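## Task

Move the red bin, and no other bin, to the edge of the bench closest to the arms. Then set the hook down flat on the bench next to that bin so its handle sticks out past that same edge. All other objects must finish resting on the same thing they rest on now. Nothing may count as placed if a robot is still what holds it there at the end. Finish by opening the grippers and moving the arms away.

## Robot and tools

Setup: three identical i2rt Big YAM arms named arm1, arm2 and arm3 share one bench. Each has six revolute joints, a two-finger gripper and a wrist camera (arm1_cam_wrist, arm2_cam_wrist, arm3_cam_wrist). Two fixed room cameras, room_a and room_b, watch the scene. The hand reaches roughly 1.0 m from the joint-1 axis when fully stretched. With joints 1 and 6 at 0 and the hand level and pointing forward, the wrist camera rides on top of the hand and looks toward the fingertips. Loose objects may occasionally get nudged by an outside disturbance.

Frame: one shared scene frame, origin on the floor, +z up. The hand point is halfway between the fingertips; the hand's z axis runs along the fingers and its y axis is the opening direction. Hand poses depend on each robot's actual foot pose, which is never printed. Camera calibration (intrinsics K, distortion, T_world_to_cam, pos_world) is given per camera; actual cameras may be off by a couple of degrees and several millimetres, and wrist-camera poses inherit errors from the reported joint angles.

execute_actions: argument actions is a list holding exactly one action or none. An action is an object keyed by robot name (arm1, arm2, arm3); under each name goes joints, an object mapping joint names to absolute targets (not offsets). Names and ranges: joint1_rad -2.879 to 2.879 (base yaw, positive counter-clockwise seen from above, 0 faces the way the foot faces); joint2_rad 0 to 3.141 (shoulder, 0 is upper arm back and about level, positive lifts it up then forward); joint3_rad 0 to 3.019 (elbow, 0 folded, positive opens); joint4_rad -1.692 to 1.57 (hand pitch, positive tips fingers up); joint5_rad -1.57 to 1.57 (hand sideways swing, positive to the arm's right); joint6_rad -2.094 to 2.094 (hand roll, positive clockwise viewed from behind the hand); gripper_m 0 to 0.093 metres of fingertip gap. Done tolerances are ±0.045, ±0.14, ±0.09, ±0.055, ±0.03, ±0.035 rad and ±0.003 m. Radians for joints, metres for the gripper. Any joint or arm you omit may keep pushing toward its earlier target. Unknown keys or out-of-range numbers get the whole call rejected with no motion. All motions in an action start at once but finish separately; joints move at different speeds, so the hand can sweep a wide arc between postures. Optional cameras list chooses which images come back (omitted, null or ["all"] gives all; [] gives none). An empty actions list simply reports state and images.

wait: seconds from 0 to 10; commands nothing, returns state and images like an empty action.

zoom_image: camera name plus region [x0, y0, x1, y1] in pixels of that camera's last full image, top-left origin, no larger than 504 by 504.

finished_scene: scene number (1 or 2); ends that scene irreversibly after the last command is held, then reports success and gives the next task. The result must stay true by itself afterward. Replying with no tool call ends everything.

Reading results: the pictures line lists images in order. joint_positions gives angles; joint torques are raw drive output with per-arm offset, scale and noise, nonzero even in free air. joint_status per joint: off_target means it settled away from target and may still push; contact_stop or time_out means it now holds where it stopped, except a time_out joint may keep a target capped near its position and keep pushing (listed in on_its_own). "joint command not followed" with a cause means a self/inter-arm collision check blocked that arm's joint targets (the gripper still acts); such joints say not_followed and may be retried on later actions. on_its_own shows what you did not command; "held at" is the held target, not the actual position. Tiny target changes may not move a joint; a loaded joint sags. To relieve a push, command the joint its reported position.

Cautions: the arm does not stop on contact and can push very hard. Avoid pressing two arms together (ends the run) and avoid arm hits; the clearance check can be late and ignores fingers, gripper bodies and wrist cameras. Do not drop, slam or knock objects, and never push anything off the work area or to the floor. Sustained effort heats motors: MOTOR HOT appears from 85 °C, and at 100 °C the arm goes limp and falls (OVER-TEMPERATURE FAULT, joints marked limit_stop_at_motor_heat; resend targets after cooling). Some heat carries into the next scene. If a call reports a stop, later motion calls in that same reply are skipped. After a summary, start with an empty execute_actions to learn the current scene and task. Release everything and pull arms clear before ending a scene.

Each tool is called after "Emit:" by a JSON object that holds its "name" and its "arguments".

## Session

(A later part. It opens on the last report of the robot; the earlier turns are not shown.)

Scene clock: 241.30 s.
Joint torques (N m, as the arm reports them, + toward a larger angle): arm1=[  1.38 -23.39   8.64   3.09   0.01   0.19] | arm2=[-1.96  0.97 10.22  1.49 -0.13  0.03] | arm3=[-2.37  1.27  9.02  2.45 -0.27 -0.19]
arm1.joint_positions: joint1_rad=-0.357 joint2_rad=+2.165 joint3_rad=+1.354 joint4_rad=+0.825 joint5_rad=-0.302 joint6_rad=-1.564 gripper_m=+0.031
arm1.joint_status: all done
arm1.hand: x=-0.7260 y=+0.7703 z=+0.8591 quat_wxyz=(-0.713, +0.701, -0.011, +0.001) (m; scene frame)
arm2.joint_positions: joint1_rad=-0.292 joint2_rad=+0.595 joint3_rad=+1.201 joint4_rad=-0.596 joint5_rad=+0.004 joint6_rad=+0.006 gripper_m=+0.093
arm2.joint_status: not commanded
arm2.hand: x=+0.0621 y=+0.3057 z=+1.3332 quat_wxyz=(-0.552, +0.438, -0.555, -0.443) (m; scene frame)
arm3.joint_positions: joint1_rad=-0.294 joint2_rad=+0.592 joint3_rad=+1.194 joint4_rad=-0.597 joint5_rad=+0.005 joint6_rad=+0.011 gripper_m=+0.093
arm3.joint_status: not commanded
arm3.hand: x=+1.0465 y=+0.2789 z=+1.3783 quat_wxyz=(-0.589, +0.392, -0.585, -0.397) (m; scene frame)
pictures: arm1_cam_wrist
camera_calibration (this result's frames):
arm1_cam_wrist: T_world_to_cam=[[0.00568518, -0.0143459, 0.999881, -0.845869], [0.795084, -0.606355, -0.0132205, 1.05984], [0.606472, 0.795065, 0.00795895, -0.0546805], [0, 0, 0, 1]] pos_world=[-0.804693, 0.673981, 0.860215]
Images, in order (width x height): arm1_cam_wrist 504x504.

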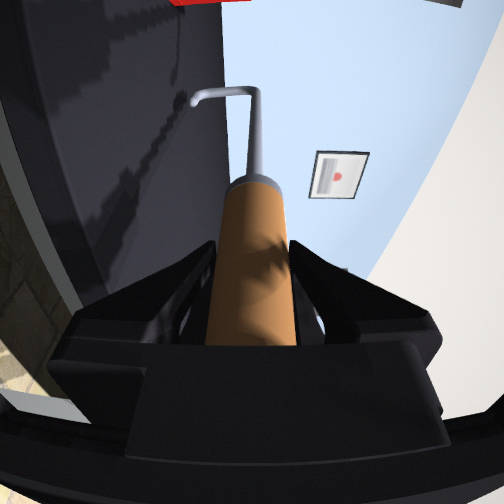

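Emit:
{"name": "execute_actions", "arguments": {"actions": [{"arm1":{"joints":{"joint6_rad":0}}}], "cameras": []}}

Emit:
{"name": "execute_actions", "arguments": {"actions": [{"arm1":{"joints":{"joint2_rad":2.235}}}], "cameras": ["arm1_cam_wrist"]}}

Scene clock: 249.17 s.
Joint torques (N m, as the arm reports them, + toward a larger angle): arm1=[  1.47 -23.21   8.61   3.12  -0.13   0.29] | arm2=[-2.08  0.95 10.24  1.57 -0.14  0.02] | arm3=[-1.84  1.32  9.    2.47 -0.27 -0.17]
arm1.joint_positions: joint1_rad=-0.358 joint2_rad=+2.163 joint3_rad=+1.354 joint4_rad=+0.825 joint5_rad=-0.298 joint6_rad=-0.016 gripper_m=+0.031
arm1.joint_status: all done
arm1.hand: x=-0.7247 y=+0.7701 z=+0.8600 quat_wxyz=(-0.512, +0.492, -0.499, -0.497) (m; scene frame)
arm2.joint_positions: joint1_rad=-0.292 joint2_rad=+0.595 joint3_rad=+1.201 joint4_rad=-0.596 joint5_rad=+0.004 joint6_rad=+0.006 gripper_m=+0.093
arm2.joint_status: not commanded
arm2.hand: x=+0.0621 y=+0.3057 z=+1.3332 quat_wxyz=(-0.552, +0.438, -0.555, -0.443) (m; scene frame)
arm3.joint_positions: joint1_rad=-0.294 joint2_rad=+0.592 joint3_rad=+1.194 joint4_rad=-0.597 joint5_rad=+0.005 joint6_rad=+0.011 gripper_m=+0.093
arm3.joint_status: not commanded
arm3.hand: x=+1.0465 y=+0.2789 z=+1.3783 quat_wxyz=(-0.589, +0.392, -0.585, -0.397) (m; scene frame)
pictures: none
No camera images: the call's "cameras" was empty. Leave "cameras" out to get every camera's image.

Scene clock: 250.20 s.
Joint torques (N m, as the arm reports them, + toward a larger angle): arm1=[  1.43 -19.55   8.24   2.96  -0.16   0.17] | arm2=[-1.93  1.1  10.22  1.51 -0.13  0.04] | arm3=[-2.08  1.48  9.01  2.39 -0.26 -0.2 ]
arm1.joint_positions: joint1_rad=-0.358 joint2_rad=+2.246 joint3_rad=+1.354 joint4_rad=+0.831 joint5_rad=-0.298 joint6_rad=-0.002 gripper_m=+0.031
arm1.joint_status: all done
arm1.hand: x=-0.7262 y=+0.7682 z=+0.7977 quat_wxyz=(-0.484, +0.501, -0.526, -0.488) (m; scene frame)
arm2.joint_positions: joint1_rad=-0.292 joint2_rad=+0.595 joint3_rad=+1.201 joint4_rad=-0.596 joint5_rad=+0.004 joint6_rad=+0.006 gripper_m=+0.093
arm2.joint_status: not commanded
arm2.hand: x=+0.0621 y=+0.3057 z=+1.3332 quat_wxyz=(-0.552, +0.438, -0.555, -0.443) (m; scene frame)
arm3.joint_positions: joint1_rad=-0.294 joint2_rad=+0.592 joint3_rad=+1.194 joint4_rad=-0.597 joint5_rad=+0.005 joint6_rad=+0.011 gripper_m=+0.093
arm3.joint_status: not commanded
arm3.hand: x=+1.0465 y=+0.2789 z=+1.3783 quat_wxyz=(-0.589, +0.392, -0.585, -0.397) (m; scene frame)
pictures: arm1_cam_wrist
camera_calibration (this result's frames):
arm1_cam_wrist: T_world_to_cam=[[0.999657, -0.0175755, -0.0194127, 0.752925], [-0.0261595, -0.636348, -0.770958, 1.08902], [0.00119679, 0.771202, -0.63659, 0.0405543], [0, 0, 0, 1]] pos_world=[-0.724227, 0.674953, 0.880021]
Images, in order (width x height): arm1_cam_wrist 504x504.

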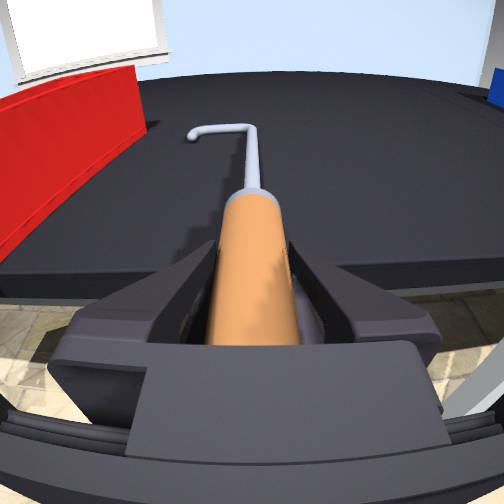

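Emit:
{"name": "execute_actions", "arguments": {"actions": [{"arm1":{"joints":{"gripper_m":0.093}}}], "cameras": []}}

Emit:
{"name": "execute_actions", "arguments": {"actions": [{"arm1":{"joints":{"joint2_rad":1.2}}}], "cameras": ["room_b"]}}

Emit:
{"name": "zoom_image", "arguments": {"camera": "room_b", "region": [240, 120, 400, 220]}}

Scene clock: 254.23 s.
Joint torques (N m, as the arm reports them, + toward a larger angle): arm1=[  1.41 -19.58   8.25   2.92  -0.16   0.17] | arm2=[-2.06  0.92 10.19  1.58 -0.14  0.03] | arm3=[-2.13  1.62  8.94  2.44 -0.27 -0.18]
arm1.joint_positions: joint1_rad=-0.358 joint2_rad=+2.246 joint3_rad=+1.354 joint4_rad=+0.831 joint5_rad=-0.298 joint6_rad=-0.002 gripper_m=+0.093
arm1.joint_status: all done
arm1.hand: x=-0.7262 y=+0.7682 z=+0.7977 quat_wxyz=(-0.484, +0.501, -0.526, -0.488) (m; scene frame)
arm2.joint_positions: joint1_rad=-0.292 joint2_rad=+0.595 joint3_rad=+1.201 joint4_rad=-0.596 joint5_rad=+0.004 joint6_rad=+0.006 gripper_m=+0.093
arm2.joint_status: not commanded
arm2.hand: x=+0.0621 y=+0.3057 z=+1.3332 quat_wxyz=(-0.552, +0.438, -0.555, -0.443) (m; scene frame)
arm3.joint_positions: joint1_rad=-0.294 joint2_rad=+0.592 joint3_rad=+1.194 joint4_rad=-0.597 joint5_rad=+0.005 joint6_rad=+0.011 gripper_m=+0.093
arm3.joint_status: not commanded
arm3.hand: x=+1.0465 y=+0.2789 z=+1.3783 quat_wxyz=(-0.589, +0.392, -0.585, -0.397) (m; scene frame)
pictures: none
No camera images: the call's "cameras" was empty. Leave "cameras" out to get every camera's image.

Scene clock: 256.10 s.
Joint torques (N m, as the arm reports them, + toward a larger angle): arm1=[ 1.29 -7.27  7.53  0.81  0.04  0.2 ] | arm2=[-2.12  0.73 10.22  1.56 -0.15  0.03] | arm3=[-1.84  1.36  9.01  2.37 -0.28 -0.2 ]
arm1.joint_positions: joint1_rad=-0.358 joint2_rad=+1.204 joint3_rad=+1.390 joint4_rad=+0.855 joint5_rad=-0.298 joint6_rad=-0.002 gripper_m=+0.093
arm1.joint_status: all done
arm1.hand: x=-0.8255 y=+0.4392 z=+1.5108 quat_wxyz=(-0.751, +0.263, -0.129, -0.592) (m; scene frame)
arm2.joint_positions: joint1_rad=-0.292 joint2_rad=+0.595 joint3_rad=+1.201 joint4_rad=-0.596 joint5_rad=+0.004 joint6_rad=+0.006 gripper_m=+0.093
arm2.joint_status: not commanded
arm2.hand: x=+0.0621 y=+0.3057 z=+1.3332 quat_wxyz=(-0.552, +0.438, -0.555, -0.443) (m; scene frame)
arm3.joint_positions: joint1_rad=-0.294 joint2_rad=+0.592 joint3_rad=+1.194 joint4_rad=-0.597 joint5_rad=+0.005 joint6_rad=+0.011 gripper_m=+0.093
arm3.joint_status: not commanded
arm3.hand: x=+1.0465 y=+0.2789 z=+1.3783 quat_wxyz=(-0.589, +0.392, -0.585, -0.397) (m; scene frame)
pictures: room_b
Images, in order (width x height): room_b 896x504.

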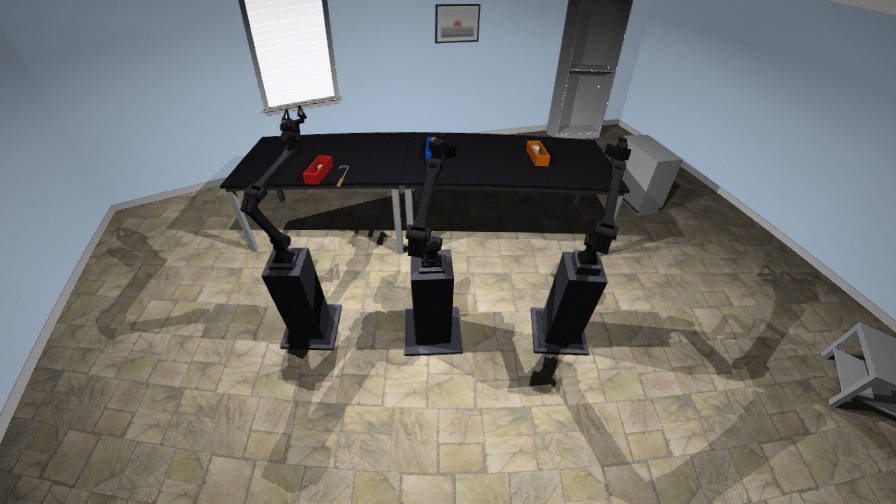

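Region (240, 120, 400, 220) of room_b's 896x504 image, scaled by 3.150, with more detail than that image has; it fills the top 315 rows of this view, and the rest is white.

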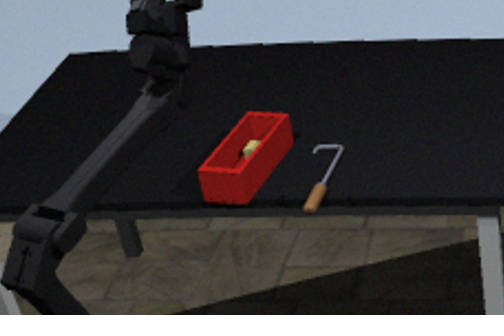

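Emit:
{"name": "finished_scene", "arguments": {"scene": 1}}

The scene is finished: the task was done.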